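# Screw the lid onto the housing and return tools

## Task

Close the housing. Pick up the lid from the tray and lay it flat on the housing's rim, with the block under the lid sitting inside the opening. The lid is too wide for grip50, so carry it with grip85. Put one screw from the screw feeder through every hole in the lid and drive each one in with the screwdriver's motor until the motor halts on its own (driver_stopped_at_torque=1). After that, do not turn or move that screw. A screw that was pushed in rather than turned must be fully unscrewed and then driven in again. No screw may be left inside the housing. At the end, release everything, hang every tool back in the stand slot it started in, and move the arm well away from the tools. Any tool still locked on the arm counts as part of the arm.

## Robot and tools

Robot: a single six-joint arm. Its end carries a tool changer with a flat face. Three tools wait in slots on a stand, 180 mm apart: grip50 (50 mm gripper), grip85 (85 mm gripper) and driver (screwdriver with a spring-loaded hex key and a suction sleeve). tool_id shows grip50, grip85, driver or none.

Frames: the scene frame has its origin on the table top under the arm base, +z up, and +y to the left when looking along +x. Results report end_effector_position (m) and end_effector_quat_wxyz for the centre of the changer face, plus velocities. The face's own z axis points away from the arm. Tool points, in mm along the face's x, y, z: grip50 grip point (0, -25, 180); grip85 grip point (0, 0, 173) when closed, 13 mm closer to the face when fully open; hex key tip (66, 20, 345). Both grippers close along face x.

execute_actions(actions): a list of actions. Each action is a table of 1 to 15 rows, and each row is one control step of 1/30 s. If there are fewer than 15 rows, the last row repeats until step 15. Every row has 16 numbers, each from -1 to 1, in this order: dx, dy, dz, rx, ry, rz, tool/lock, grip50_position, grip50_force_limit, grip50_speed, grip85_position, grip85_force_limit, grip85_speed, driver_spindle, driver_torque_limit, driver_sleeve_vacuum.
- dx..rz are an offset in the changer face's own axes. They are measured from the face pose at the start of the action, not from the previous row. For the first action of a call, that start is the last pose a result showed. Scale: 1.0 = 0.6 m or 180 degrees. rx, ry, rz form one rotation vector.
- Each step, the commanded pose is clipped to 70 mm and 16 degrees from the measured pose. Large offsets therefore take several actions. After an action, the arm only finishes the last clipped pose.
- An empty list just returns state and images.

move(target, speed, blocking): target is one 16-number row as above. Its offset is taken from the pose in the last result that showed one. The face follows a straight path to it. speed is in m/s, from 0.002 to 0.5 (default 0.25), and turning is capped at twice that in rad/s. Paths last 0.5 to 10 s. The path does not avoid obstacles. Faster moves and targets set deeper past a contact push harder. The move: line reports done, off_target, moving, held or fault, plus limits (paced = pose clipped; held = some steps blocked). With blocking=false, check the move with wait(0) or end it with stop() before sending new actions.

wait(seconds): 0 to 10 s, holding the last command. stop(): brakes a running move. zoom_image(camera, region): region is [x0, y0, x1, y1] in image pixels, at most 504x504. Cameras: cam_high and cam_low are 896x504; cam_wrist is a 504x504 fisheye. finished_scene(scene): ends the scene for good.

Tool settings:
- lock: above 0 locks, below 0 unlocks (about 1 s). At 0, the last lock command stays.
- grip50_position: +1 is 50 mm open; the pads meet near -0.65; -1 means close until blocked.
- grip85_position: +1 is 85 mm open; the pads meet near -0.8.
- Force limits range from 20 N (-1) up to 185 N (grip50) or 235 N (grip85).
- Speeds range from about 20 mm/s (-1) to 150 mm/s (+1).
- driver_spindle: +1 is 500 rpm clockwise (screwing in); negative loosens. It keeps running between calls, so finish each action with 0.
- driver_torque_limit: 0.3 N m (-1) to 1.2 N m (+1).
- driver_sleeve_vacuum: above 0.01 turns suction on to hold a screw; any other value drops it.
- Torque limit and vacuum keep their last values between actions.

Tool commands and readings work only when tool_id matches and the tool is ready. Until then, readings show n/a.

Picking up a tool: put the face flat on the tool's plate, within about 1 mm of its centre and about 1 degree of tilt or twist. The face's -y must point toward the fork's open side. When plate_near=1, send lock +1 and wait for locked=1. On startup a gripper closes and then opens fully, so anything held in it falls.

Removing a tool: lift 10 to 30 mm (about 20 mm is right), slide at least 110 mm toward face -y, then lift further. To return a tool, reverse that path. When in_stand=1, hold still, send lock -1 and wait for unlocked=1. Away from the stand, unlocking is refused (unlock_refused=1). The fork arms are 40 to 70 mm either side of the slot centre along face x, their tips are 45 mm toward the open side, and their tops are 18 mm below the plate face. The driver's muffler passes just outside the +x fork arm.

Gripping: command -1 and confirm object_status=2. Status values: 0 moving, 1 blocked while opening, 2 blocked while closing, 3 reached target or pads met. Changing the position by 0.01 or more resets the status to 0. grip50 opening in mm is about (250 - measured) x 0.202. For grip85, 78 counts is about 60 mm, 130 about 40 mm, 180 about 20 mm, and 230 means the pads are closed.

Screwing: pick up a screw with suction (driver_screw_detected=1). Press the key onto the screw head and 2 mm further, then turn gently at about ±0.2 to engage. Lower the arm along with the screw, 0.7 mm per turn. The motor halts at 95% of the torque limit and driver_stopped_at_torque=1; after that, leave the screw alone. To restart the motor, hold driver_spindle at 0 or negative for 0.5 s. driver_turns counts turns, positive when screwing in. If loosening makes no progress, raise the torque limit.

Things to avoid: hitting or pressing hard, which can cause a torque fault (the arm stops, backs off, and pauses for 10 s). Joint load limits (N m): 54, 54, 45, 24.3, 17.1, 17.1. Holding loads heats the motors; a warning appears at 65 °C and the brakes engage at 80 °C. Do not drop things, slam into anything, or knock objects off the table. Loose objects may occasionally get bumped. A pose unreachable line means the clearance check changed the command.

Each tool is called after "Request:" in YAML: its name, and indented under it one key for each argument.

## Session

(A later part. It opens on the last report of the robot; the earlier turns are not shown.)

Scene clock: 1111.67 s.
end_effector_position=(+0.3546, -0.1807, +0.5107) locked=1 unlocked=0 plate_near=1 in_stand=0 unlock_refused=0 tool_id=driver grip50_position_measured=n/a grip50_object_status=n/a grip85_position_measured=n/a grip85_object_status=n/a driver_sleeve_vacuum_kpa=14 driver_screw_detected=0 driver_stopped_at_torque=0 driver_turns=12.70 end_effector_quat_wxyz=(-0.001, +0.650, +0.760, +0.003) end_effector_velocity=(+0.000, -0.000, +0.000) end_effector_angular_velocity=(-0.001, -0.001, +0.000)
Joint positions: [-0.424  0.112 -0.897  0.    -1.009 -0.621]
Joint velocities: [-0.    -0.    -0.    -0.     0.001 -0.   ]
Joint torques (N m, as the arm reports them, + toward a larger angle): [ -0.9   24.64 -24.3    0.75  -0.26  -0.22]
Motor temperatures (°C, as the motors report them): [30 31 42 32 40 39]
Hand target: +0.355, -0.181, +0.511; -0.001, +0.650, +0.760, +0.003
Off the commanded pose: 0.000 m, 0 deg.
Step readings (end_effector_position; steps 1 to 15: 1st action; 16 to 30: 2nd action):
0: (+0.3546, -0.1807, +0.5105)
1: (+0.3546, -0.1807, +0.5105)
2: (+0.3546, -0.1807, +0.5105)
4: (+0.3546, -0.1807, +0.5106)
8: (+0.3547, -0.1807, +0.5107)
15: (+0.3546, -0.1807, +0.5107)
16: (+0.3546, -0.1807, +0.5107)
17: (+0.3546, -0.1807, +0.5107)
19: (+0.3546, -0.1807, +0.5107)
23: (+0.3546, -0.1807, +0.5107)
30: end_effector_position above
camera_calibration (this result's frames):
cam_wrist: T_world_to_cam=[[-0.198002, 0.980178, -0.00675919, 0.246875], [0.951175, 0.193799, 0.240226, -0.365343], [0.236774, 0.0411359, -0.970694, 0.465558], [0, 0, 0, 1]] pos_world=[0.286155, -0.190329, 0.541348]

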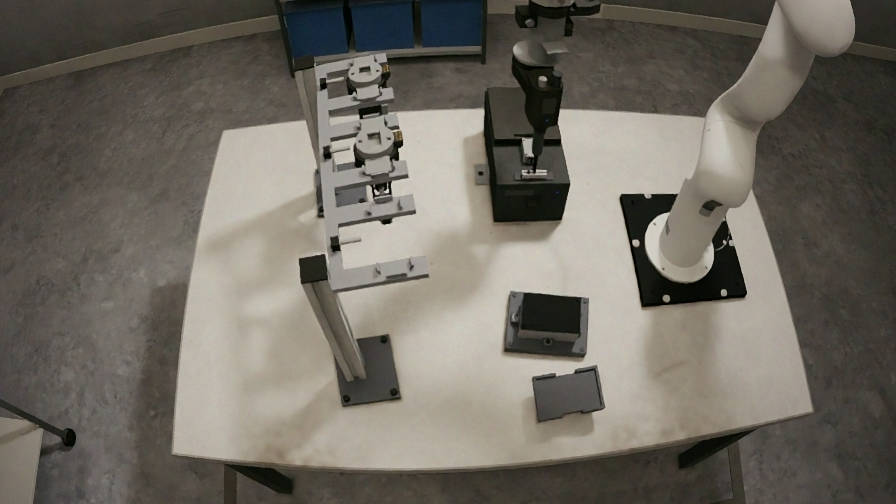

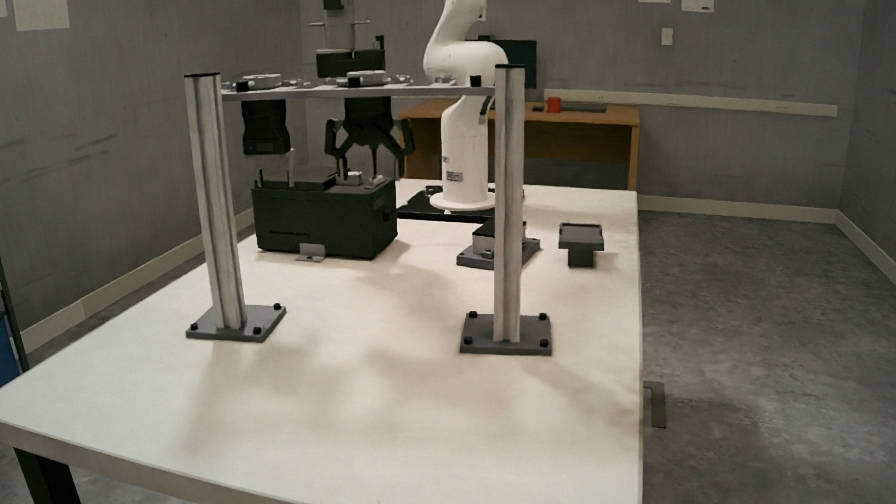

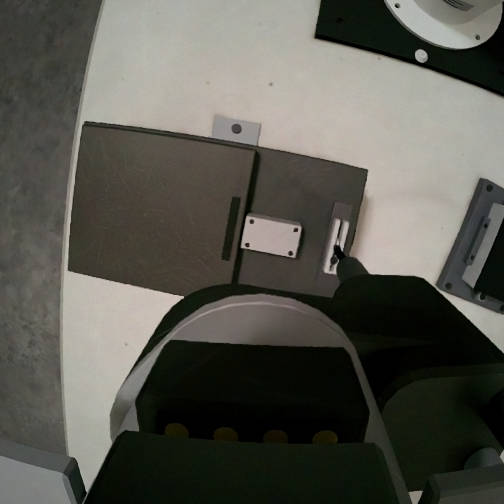

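Request:
execute_actions:
  actions:
    - [[0,0,0.001,0,0,0,0,1,0,0,1,0,0,0,-0.25,1]]
    - [[0,0,0,0,0,0,0,1,0,0,1,0,0,0,-0.25,1]]

Request:
zoom_image:
  camera: "cam_wrist"
  region: [310,220,360,270]

Scene clock: 1117.53 s.
end_effector_position=(+0.3546, -0.1807, +0.5101) locked=1 unlocked=0 plate_near=1 in_stand=0 unlock_refused=0 tool_id=driver grip50_position_measured=n/a grip50_object_status=n/a grip85_position_measured=n/a grip85_object_status=n/a driver_sleeve_vacuum_kpa=14 driver_screw_detected=0 driver_stopped_at_torque=0 driver_turns=12.69 end_effector_quat_wxyz=(-0.001, +0.650, +0.760, +0.003) end_effector_velocity=(-0.000, -0.000, +0.000) end_effector_angular_velocity=(-0.001, -0.001, +0.000)
Joint positions: [-0.424  0.112 -0.896  0.    -1.007 -0.621]
Joint velocities: [-0.001  0.001 -0.    -0.     0.    -0.001]
Joint torques (N m, as the arm reports them, + toward a larger angle): [ -2.15  23.66 -23.97   0.28  -0.25  -0.33]
Motor temperatures (°C, as the motors report them): [30 31 42 32 40 39]
Hand target: +0.355, -0.181, +0.510; -0.001, +0.650, +0.760, +0.003
Off the commanded pose: 0.000 m, 0 deg.
Step readings (end_effector_position; steps 1 to 15: 1st action; 16 to 30: 2nd action):
0: (+0.3546, -0.1807, +0.5107)
1: (+0.3546, -0.1807, +0.5107)
2: (+0.3546, -0.1807, +0.5106)
4: (+0.3546, -0.1807, +0.5103)
8: (+0.3546, -0.1807, +0.5101)
15: (+0.3546, -0.1807, +0.5101)
16: (+0.3546, -0.1807, +0.5101)
17: (+0.3546, -0.1807, +0.5101)
19: (+0.3546, -0.1807, +0.5101)
23: (+0.3546, -0.1807, +0.5101)
30: end_effector_position above
camera_calibration (this result's frames):
cam_wrist: T_world_to_cam=[[-0.198, 0.980179, -0.00676523, 0.246871], [0.951173, 0.193799, 0.240233, -0.365206], [0.236783, 0.0411312, -0.970692, 0.46498], [0, 0, 0, 1]] pos_world=[0.286156, -0.190327, 0.540757]

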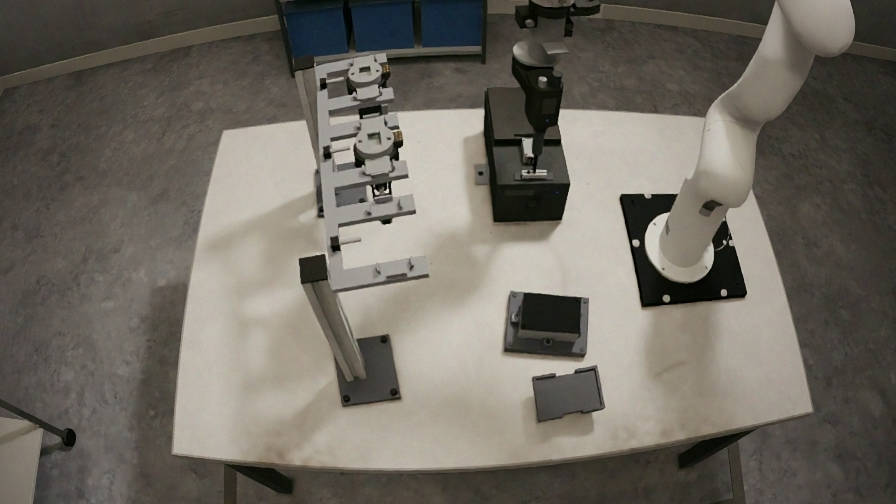

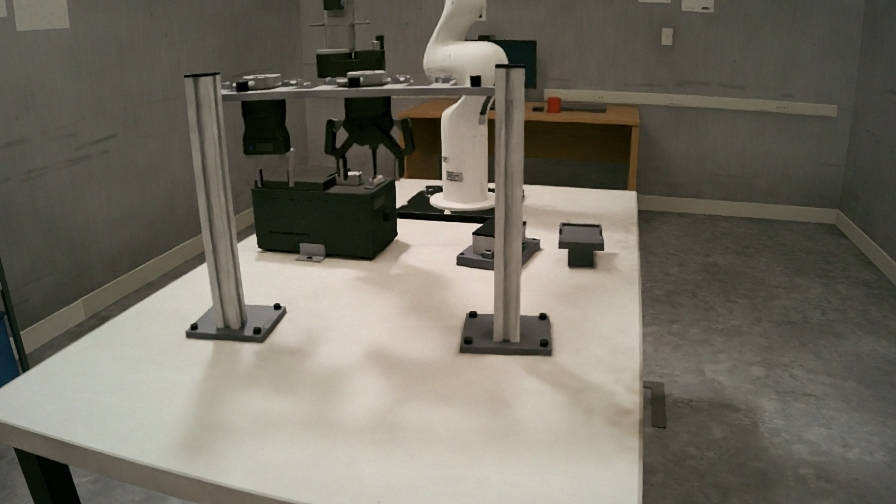

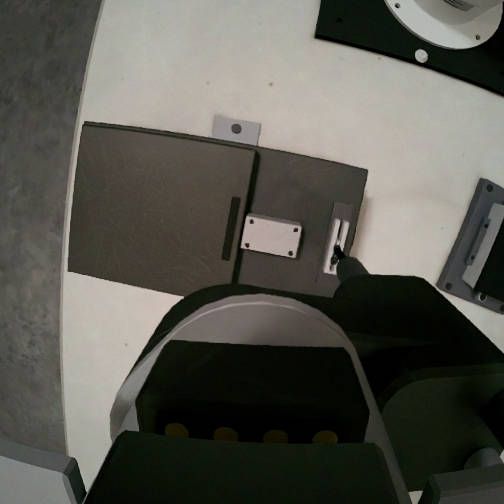

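Region (310, 220, 360, 270) of cam_wrist's 504x504 image, scaled by 10.080, with more detail than that image has.

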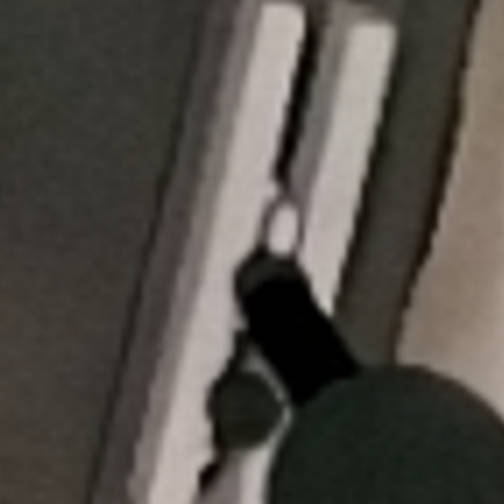

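Request:
execute_actions:
  actions:
    - [[0,0,0,0,0,0,0,1,0,0,1,0,0,0.1,-0.25,1]]
    - [[0,0,-0.001,0,0,0,0,1,0,0,1,0,0,0,-0.25,1]]
    - [[0,0,-0.0015,0,0,0,0,1,0,0,1,0,0,0,-0.25,1]]
    - [[0,0,-0.0015,0,0,0,0,1,0,0,1,0,0,0,-0.25,1]]

Scene clock: 1125.73 s.
end_effector_position=(+0.3546, -0.1807, +0.5124) locked=1 unlocked=0 plate_near=1 in_stand=0 unlock_refused=0 tool_id=driver grip50_position_measured=n/a grip50_object_status=n/a grip85_position_measured=n/a grip85_object_status=n/a driver_sleeve_vacuum_kpa=14 driver_screw_detected=0 driver_stopped_at_torque=0 driver_turns=13.10 end_effector_quat_wxyz=(-0.001, +0.650, +0.760, +0.003) end_effector_velocity=(-0.000, +0.000, +0.000) end_effector_angular_velocity=(-0.001, -0.001, -0.001)
Joint positions: [-0.424  0.113 -0.901  0.    -1.013 -0.621]
Joint velocities: [-0.     0.001  0.001  0.     0.001  0.   ]
Joint torques (N m, as the arm reports them, + toward a larger angle): [ -1.66  24.94 -24.59   0.67  -0.35  -0.25]
Motor temperatures (°C, as the motors report them): [30 31 42 32 40 39]
Hand target: +0.355, -0.181, +0.512; -0.001, +0.650, +0.760, +0.003
Off the commanded pose: 0.000 m, 0 deg.
Step readings (end_effector_position; steps 1 to 15: 1st action; 16 to 30: 2nd action; 31 to 45: 3rd action; 46 to 60: 4th action):
0: (+0.3546, -0.1807, +0.5101)
1: (+0.3546, -0.1807, +0.5101)
2: (+0.3546, -0.1807, +0.5101)
4: (+0.3546, -0.1807, +0.5101)
8: (+0.3546, -0.1807, +0.5101)
15: (+0.3546, -0.1807, +0.5101)
16: (+0.3546, -0.1807, +0.5101)
17: (+0.3546, -0.1807, +0.5102)
19: (+0.3546, -0.1807, +0.5105)
23: (+0.3546, -0.1807, +0.5107)
30: (+0.3546, -0.1807, +0.5107)
31: (+0.3546, -0.1807, +0.5107)
32: (+0.3546, -0.1807, +0.5108)
34: (+0.3546, -0.1807, +0.5112)
38: (+0.3546, -0.1807, +0.5115)
45: (+0.3546, -0.1807, +0.5116)
46: (+0.3546, -0.1807, +0.5116)
47: (+0.3546, -0.1807, +0.5117)
49: (+0.3546, -0.1807, +0.5121)
53: (+0.3546, -0.1807, +0.5124)
60: end_effector_position above
camera_calibration (this result's frames):
cam_wrist: T_world_to_cam=[[-0.198021, 0.980175, -0.00670091, 0.246865], [0.951196, 0.193808, 0.240133, -0.365709], [0.236671, 0.0411775, -0.970717, 0.467329], [0, 0, 0, 1]] pos_world=[0.286142, -0.190337, 0.543117]

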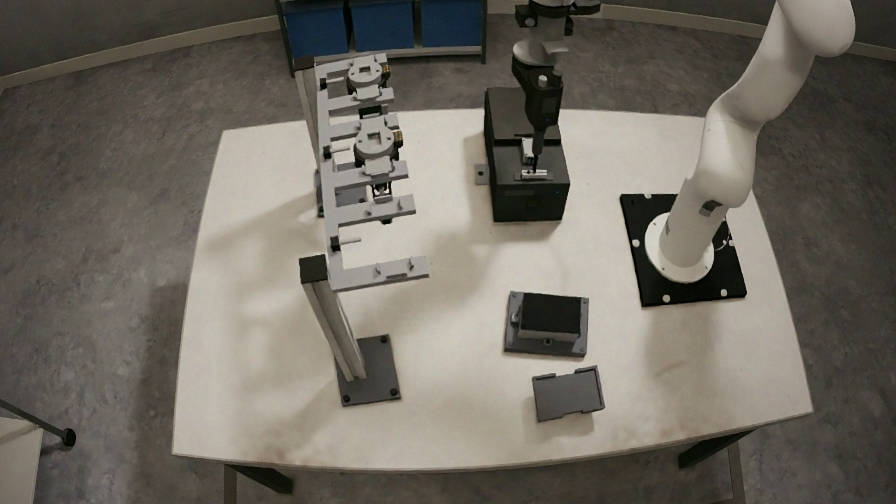

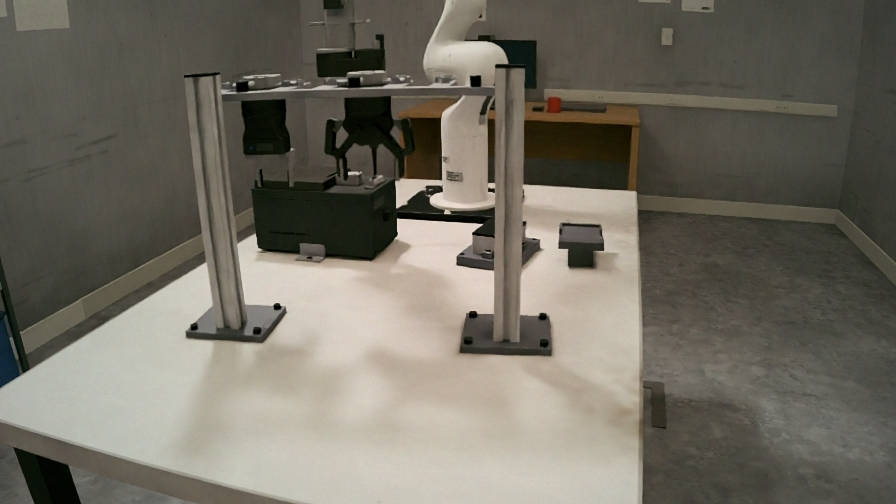

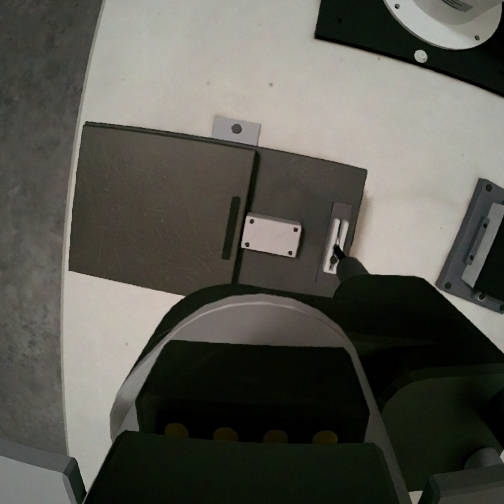

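Request:
move:
  target: [0,0,-0.007,0,0,0,0,1,0,0,1,0,0,0,-0.25,1]
  speed: 0.03

Request:
zoom_image:
  camera: "cam_wrist"
  region: [300,210,370,280]

Scene clock: 1134.43 s.
end_effector_position=(+0.3546, -0.1807, +0.5166) locked=1 unlocked=0 plate_near=1 in_stand=0 unlock_refused=0 tool_id=driver grip50_position_measured=n/a grip50_object_status=n/a grip85_position_measured=n/a grip85_object_status=n/a driver_sleeve_vacuum_kpa=39 driver_screw_detected=1 driver_stopped_at_torque=0 driver_turns=13.10 end_effector_quat_wxyz=(-0.001, +0.650, +0.760, +0.003) end_effector_velocity=(+0.000, -0.000, +0.001) end_effector_angular_velocity=(-0.000, -0.001, -0.001)
Joint positions: [-0.424  0.116 -0.908  0.    -1.023 -0.621]
Joint velocities: [ 0.     0.001 -0.001  0.    -0.001  0.   ]
Joint torques (N m, as the arm reports them, + toward a larger angle): [ -1.63  25.92 -26.69   1.14  -0.2   -0.34]
Motor temperatures (°C, as the motors report them): [30 31 42 32 40 39]
Hand target: +0.355, -0.181, +0.517; -0.001, +0.650, +0.760, +0.003
Off the commanded pose: 0.000 m, 0 deg.
move: done
camera_calibration (this result's frames):
cam_wrist: T_world_to_cam=[[-0.198042, 0.980171, -0.00668052, 0.246906], [0.9512, 0.193825, 0.240104, -0.366675], [0.236638, 0.0411961, -0.970724, 0.471365], [0, 0, 0, 1]] pos_world=[0.286137, -0.190358, 0.547255]

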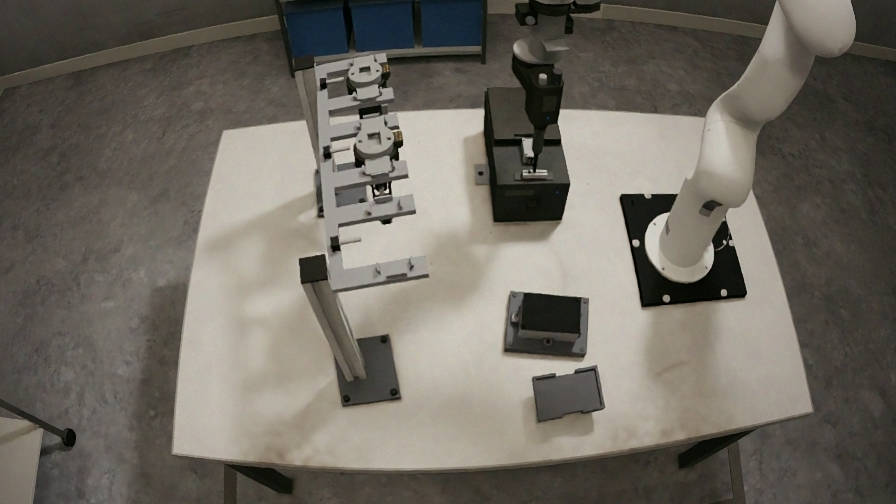

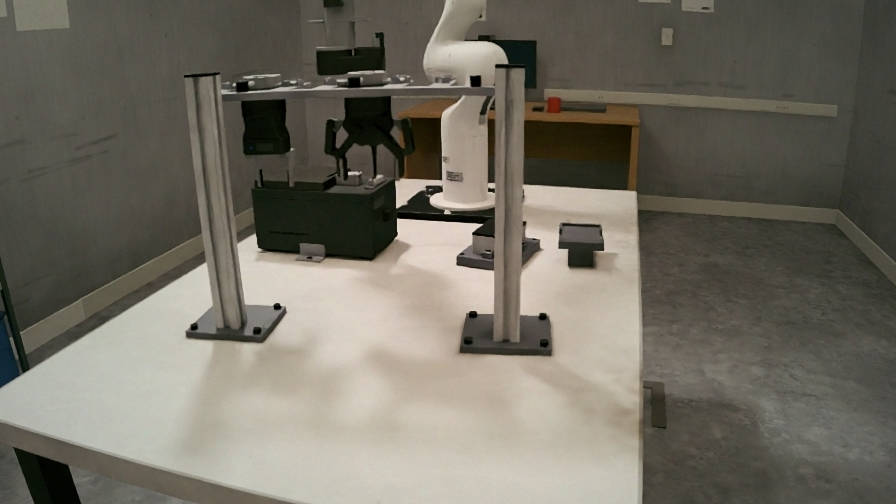

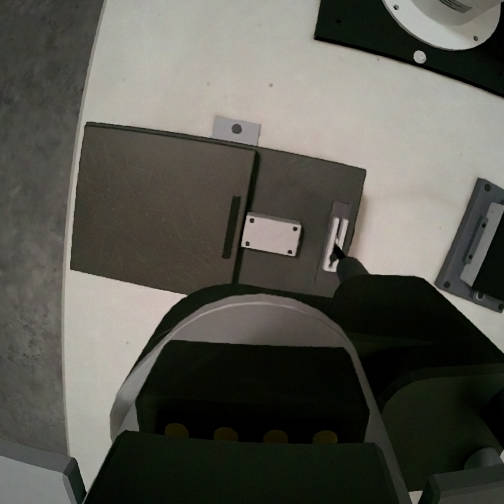

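Region (300, 210, 370, 280) of cam_wrist's 504x504 image, scaled by 7.200, with more detail than that image has.

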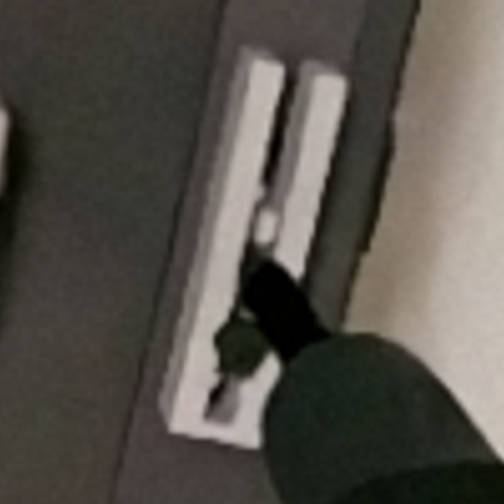

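Request:
move:
  target: [0,0,-0.05,0,0,0,0,1,0,0,1,0,0,0,-0.25,1]
  speed: 0.04

Request:
zoom_image:
  camera: "cam_low"
  region: [340,130,410,200]

Scene clock: 1142.77 s.
end_effector_position=(+0.3546, -0.1808, +0.5464) locked=1 unlocked=0 plate_near=1 in_stand=0 unlock_refused=0 tool_id=driver grip50_position_measured=n/a grip50_object_status=n/a grip85_position_measured=n/a grip85_object_status=n/a driver_sleeve_vacuum_kpa=39 driver_screw_detected=1 driver_stopped_at_torque=0 driver_turns=13.10 end_effector_quat_wxyz=(-0.001, +0.650, +0.760, +0.003) end_effector_velocity=(-0.000, +0.001, +0.000) end_effector_angular_velocity=(+0.001, +0.002, +0.002)
Joint positions: [-0.424  0.13  -0.963  0.    -1.091 -0.621]
Joint velocities: [ 0.001 -0.    -0.001  0.    -0.003 -0.   ]
Joint torques (N m, as the arm reports them, + toward a larger angle): [ -1.38  26.45 -26.01   0.74  -0.19  -0.22]
Motor temperatures (°C, as the motors report them): [30 31 42 32 40 39]
Hand target: +0.355, -0.181, +0.547; -0.001, +0.650, +0.760, +0.003
Off the commanded pose: 0.000 m, 0 deg.
move: done
camera_calibration (this result's frames):
cam_wrist: T_world_to_cam=[[-0.198148, 0.98015, -0.00651997, 0.247171], [0.951216, 0.193895, 0.239987, -0.373724], [0.236487, 0.041351, -0.970754, 0.500458], [0, 0, 0, 1]] pos_world=[0.286117, -0.190496, 0.577122]

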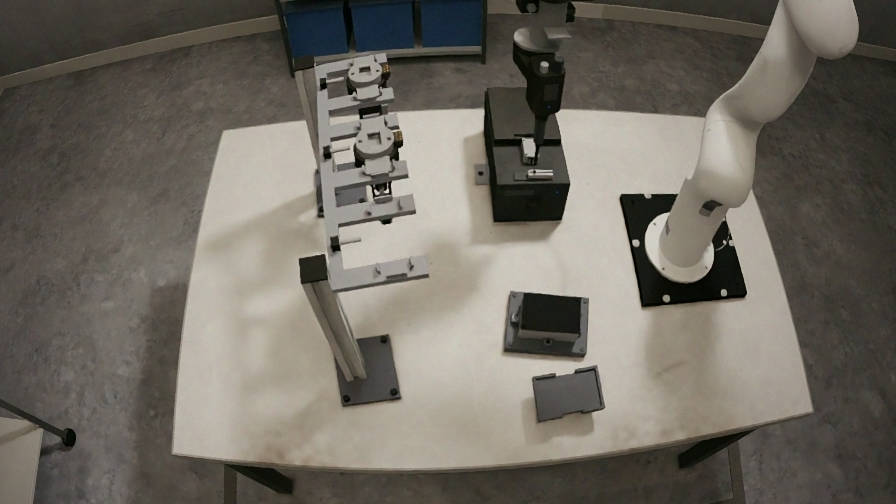

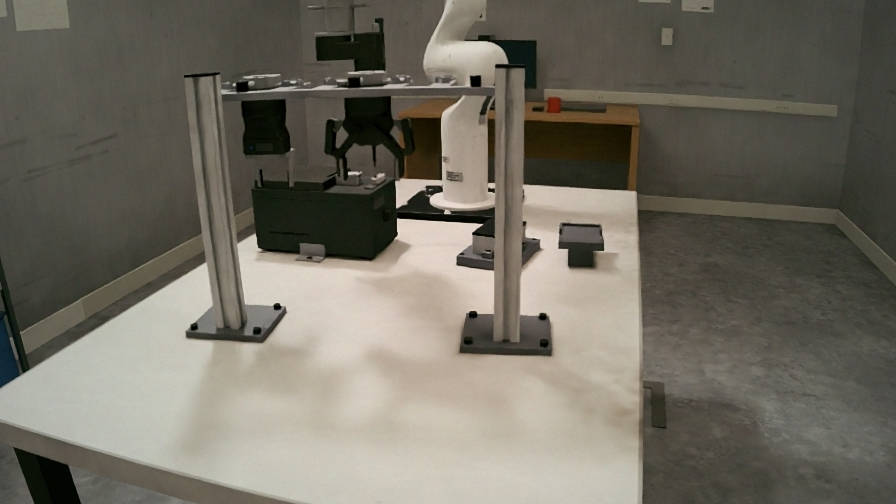

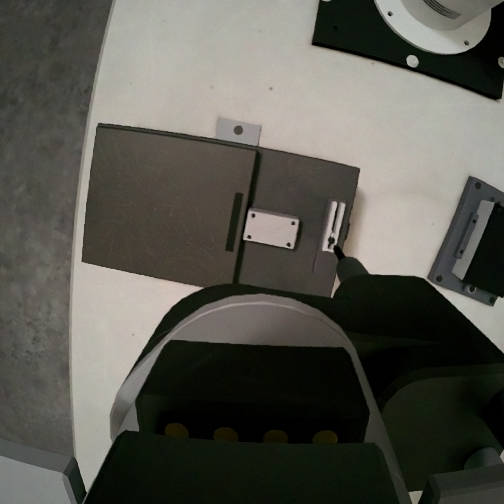

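Region (340, 130, 410, 200) of cam_low's 896x504 image, scaled by 7.200, with more detail than that image has.

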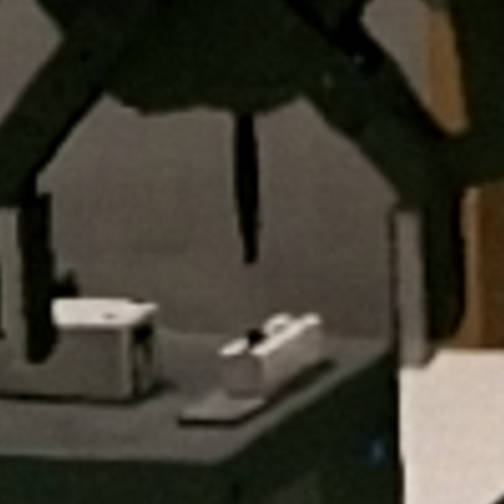

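Request:
move:
  target: [0.485,0.1258,0.152,0,0,0,0,1,0,0,1,0,0,0,-0.25,1]
  speed: 0.22

Request:
zoom_image:
  camera: "cam_wrist"
  region: [290,190,370,270]

Scene clock: 1155.63 s.
end_effector_position=(+0.3841, +0.1186, +0.4569) locked=1 unlocked=0 plate_near=1 in_stand=0 unlock_refused=0 tool_id=driver grip50_position_measured=n/a grip50_object_status=n/a grip85_position_measured=n/a grip85_object_status=n/a driver_sleeve_vacuum_kpa=39 driver_screw_detected=1 driver_stopped_at_torque=0 driver_turns=13.10 end_effector_quat_wxyz=(-0.002, +0.650, +0.760, +0.003) end_effector_velocity=(+0.001, +0.001, -0.000) end_effector_angular_velocity=(+0.001, -0.001, -0.001)
Joint positions: [ 0.345  0.052 -0.825  0.001 -0.877  0.149]
Joint velocities: [ 0.002 -0.002 -0.001  0.001  0.003  0.002]
Joint torques (N m, as the arm reports them, + toward a larger angle): [ -2.22  28.74 -25.26   0.76   0.55  -0.22]
Motor temperatures (°C, as the motors report them): [30 31 42 32 40 39]
Hand target: +0.384, +0.119, +0.457; -0.002, +0.650, +0.760, +0.003
Off the commanded pose: 0.000 m, 0 deg.
move: done
camera_calibration (this result's frames):
cam_wrist: T_world_to_cam=[[-0.19762, 0.980264, -0.00543507, -0.0417811], [0.951558, 0.193159, 0.239221, -0.43808], [0.23555, 0.0421031, -0.97095, 0.394523], [0, 0, 0, 1]] pos_world=[0.315672, 0.108965, 0.487633]

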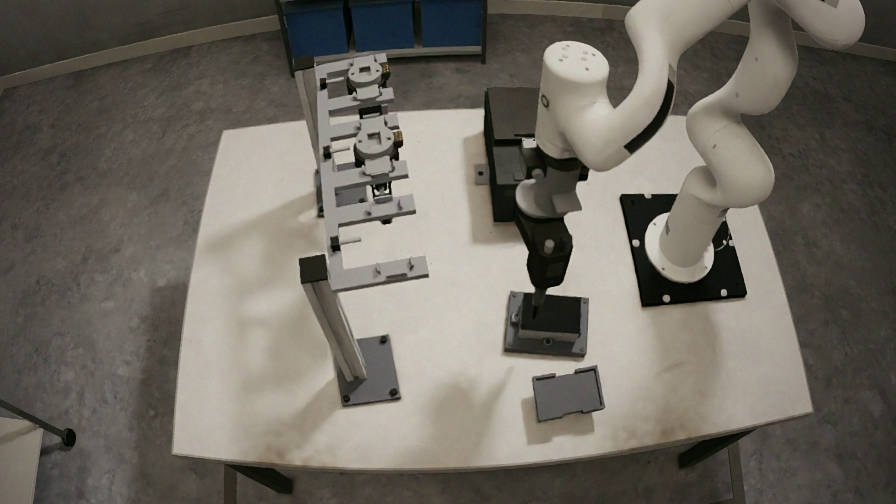

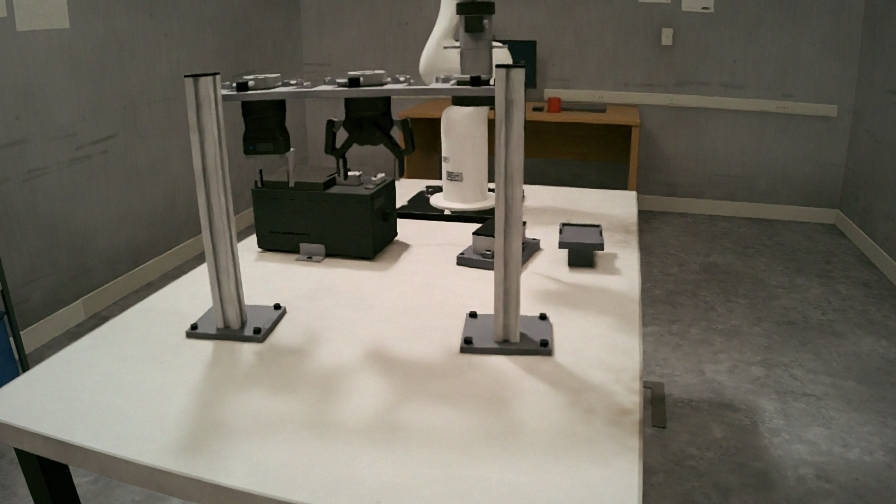

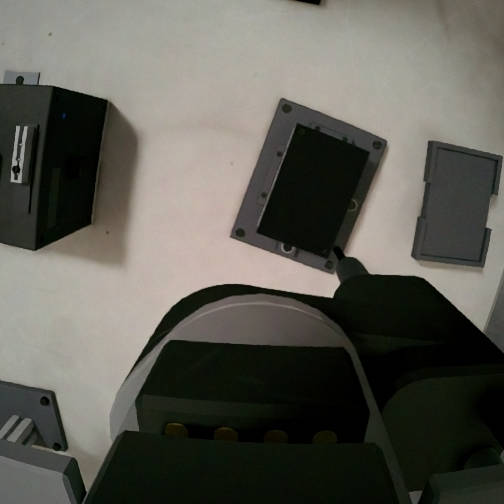

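Region (290, 190, 370, 270) of cam_wrist's 504x504 image, scaled by 6.300, with more detail than that image has.

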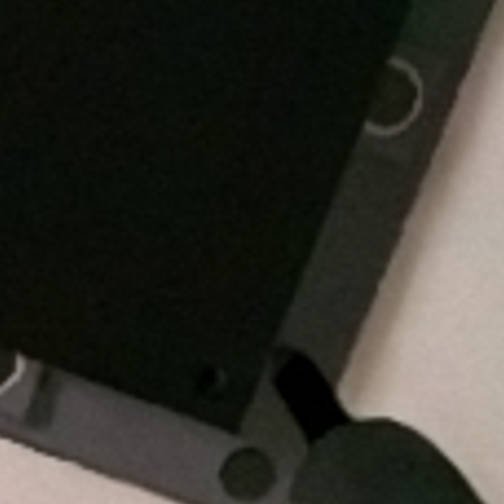

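Request:
move:
  target: [-0.0112,0.0187,0.0265,0,0,0,0,1,0,0,1,0,0,0,-0.25,1]
  speed: 0.06

Request:
zoom_image:
  camera: "cam_wrist"
  region: [300,210,370,280]

Scene clock: 1165.50 s.
end_effector_position=(+0.3962, +0.1138, +0.4411) locked=1 unlocked=0 plate_near=1 in_stand=0 unlock_refused=0 tool_id=driver grip50_position_measured=n/a grip50_object_status=n/a grip85_position_measured=n/a grip85_object_status=n/a driver_sleeve_vacuum_kpa=39 driver_screw_detected=1 driver_stopped_at_torque=0 driver_turns=13.10 end_effector_quat_wxyz=(-0.002, +0.650, +0.760, +0.003) end_effector_velocity=(+0.000, +0.000, -0.001) end_effector_angular_velocity=(+0.000, +0.001, +0.001)
Joint positions: [ 0.325  0.01  -0.828  0.001 -0.838  0.128]
Joint velocities: [ 0.    -0.002  0.     0.001  0.001 -0.001]
Joint torques (N m, as the arm reports them, + toward a larger angle): [ -1.29  32.41 -25.22   0.78   0.43  -0.34]
Motor temperatures (°C, as the motors report them): [30 31 42 32 40 39]
Hand target: +0.396, +0.114, +0.441; -0.002, +0.650, +0.760, +0.003
Off the commanded pose: 0.000 m, 0 deg.
move: done
camera_calibration (this result's frames):
cam_wrist: T_world_to_cam=[[-0.197584, 0.980271, -0.00549169, -0.0347486], [0.951535, 0.193133, 0.239332, -0.444912], [0.235671, 0.0420627, -0.970922, 0.376455], [0, 0, 0, 1]] pos_world=[0.327764, 0.104156, 0.4718]

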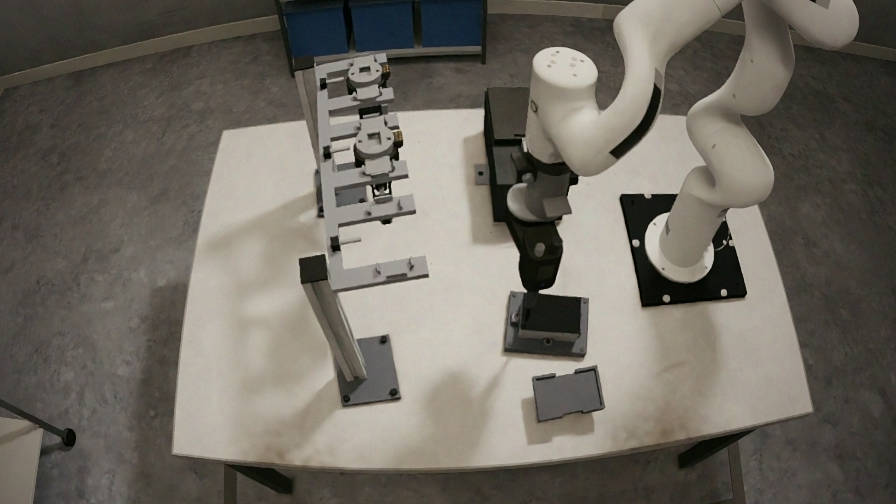

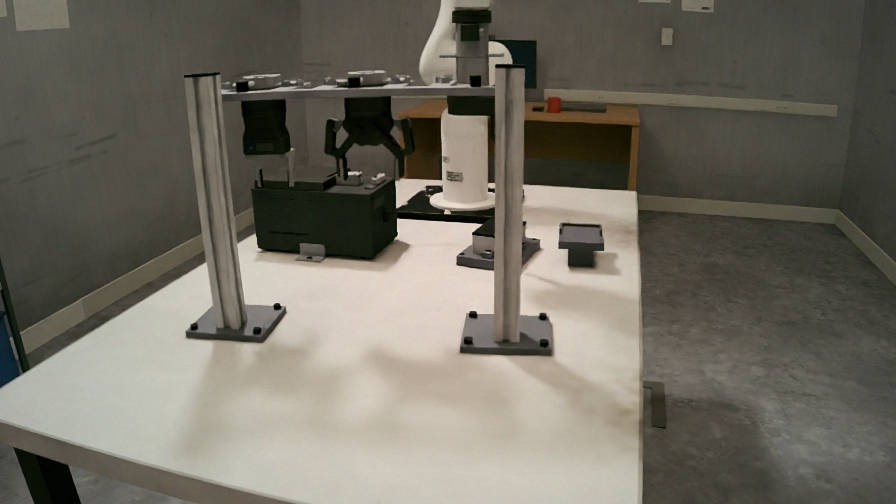

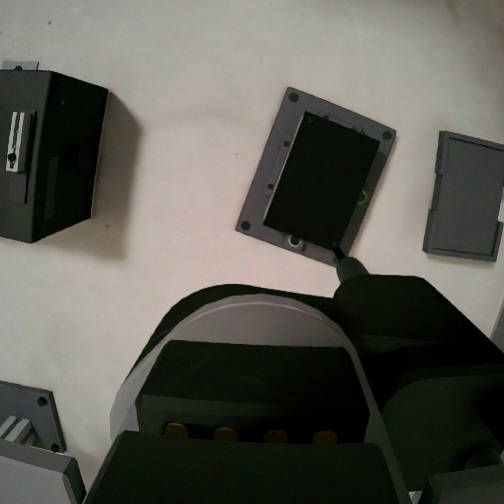

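Region (300, 210, 370, 280) of cam_wrist's 504x504 image, scaled by 7.200, with more detail than that image has.

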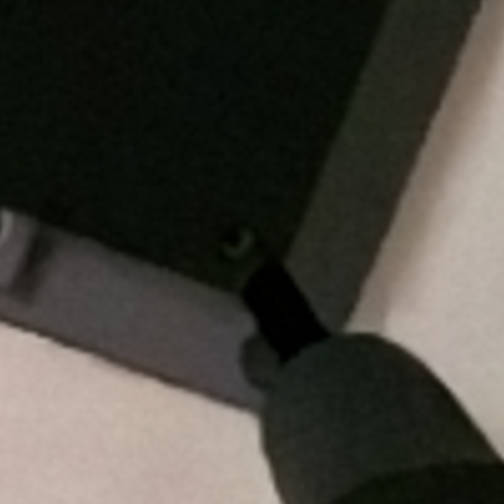

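Request:
move:
  target: [0.0014,0.0005,0.0215,0,0,0,0,1,0,0,1,0,0,0,-0.25,1]
  speed: 0.04

Request:
zoom_image:
  camera: "cam_wrist"
  region: [300,210,370,280]

Scene clock: 1181.40 s.
end_effector_position=(+0.3964, +0.1147, +0.4283) locked=1 unlocked=0 plate_near=1 in_stand=0 unlock_refused=0 tool_id=driver grip50_position_measured=n/a grip50_object_status=n/a grip85_position_measured=n/a grip85_object_status=n/a driver_sleeve_vacuum_kpa=39 driver_screw_detected=1 driver_stopped_at_torque=0 driver_turns=13.10 end_effector_quat_wxyz=(-0.002, +0.650, +0.760, +0.003) end_effector_velocity=(+0.000, +0.000, -0.001) end_effector_angular_velocity=(-0.000, +0.001, -0.000)
Joint positions: [ 0.327 -0.006 -0.813  0.001 -0.807  0.13 ]
Joint velocities: [ 0.    -0.002 -0.    -0.     0.     0.   ]
Joint torques (N m, as the arm reports them, + toward a larger angle): [ -0.56  32.56 -24.97   0.65   0.5   -0.18]
Motor temperatures (°C, as the motors report them): [30 31 42 32 40 39]
Hand target: +0.396, +0.115, +0.428; -0.002, +0.650, +0.760, +0.003
Off the commanded pose: 0.000 m, 0 deg.
move: done
camera_calibration (this result's frames):
cam_wrist: T_world_to_cam=[[-0.197542, 0.980279, -0.00551318, -0.0357117], [0.951518, 0.193093, 0.239435, -0.442246], [0.235777, 0.0420524, -0.970897, 0.363891], [0, 0, 0, 1]] pos_world=[0.327954, 0.105099, 0.458993]

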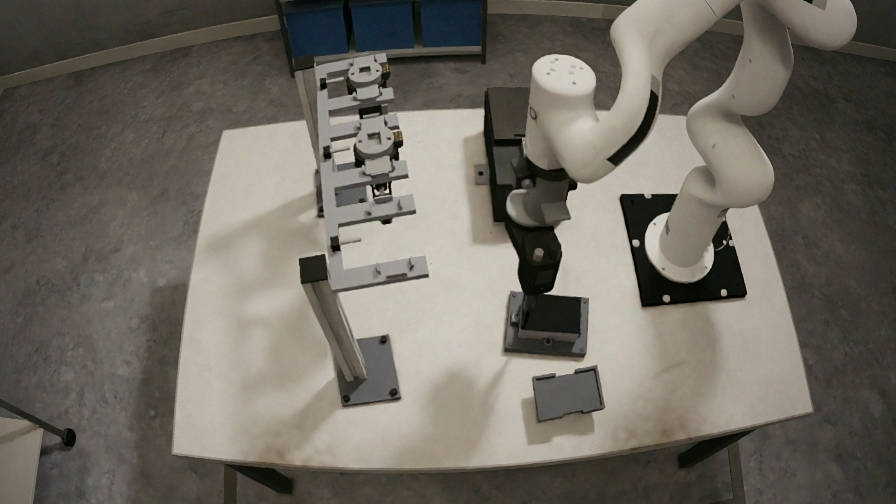

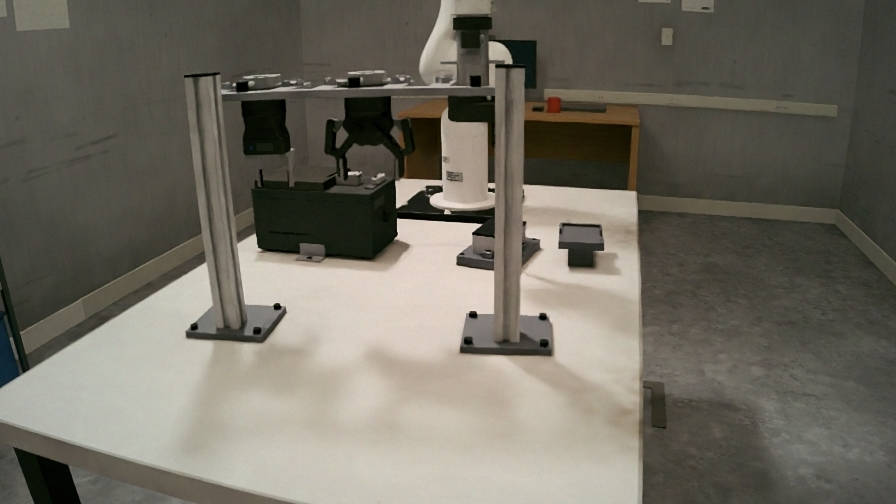

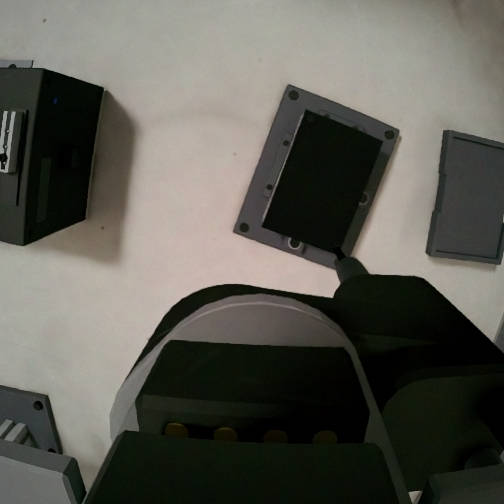

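Region (300, 210, 370, 280) of cam_wrist's 504x504 image, scaled by 7.200, with more detail than that image has.

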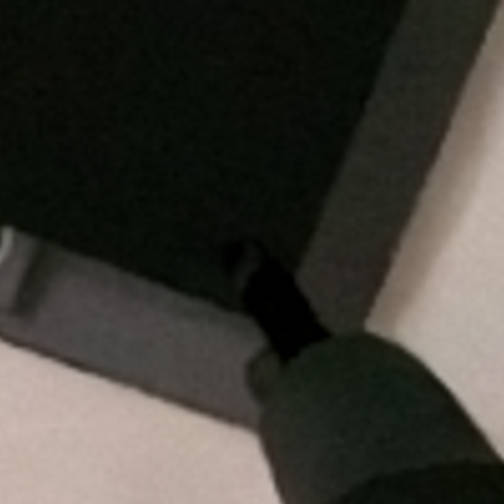

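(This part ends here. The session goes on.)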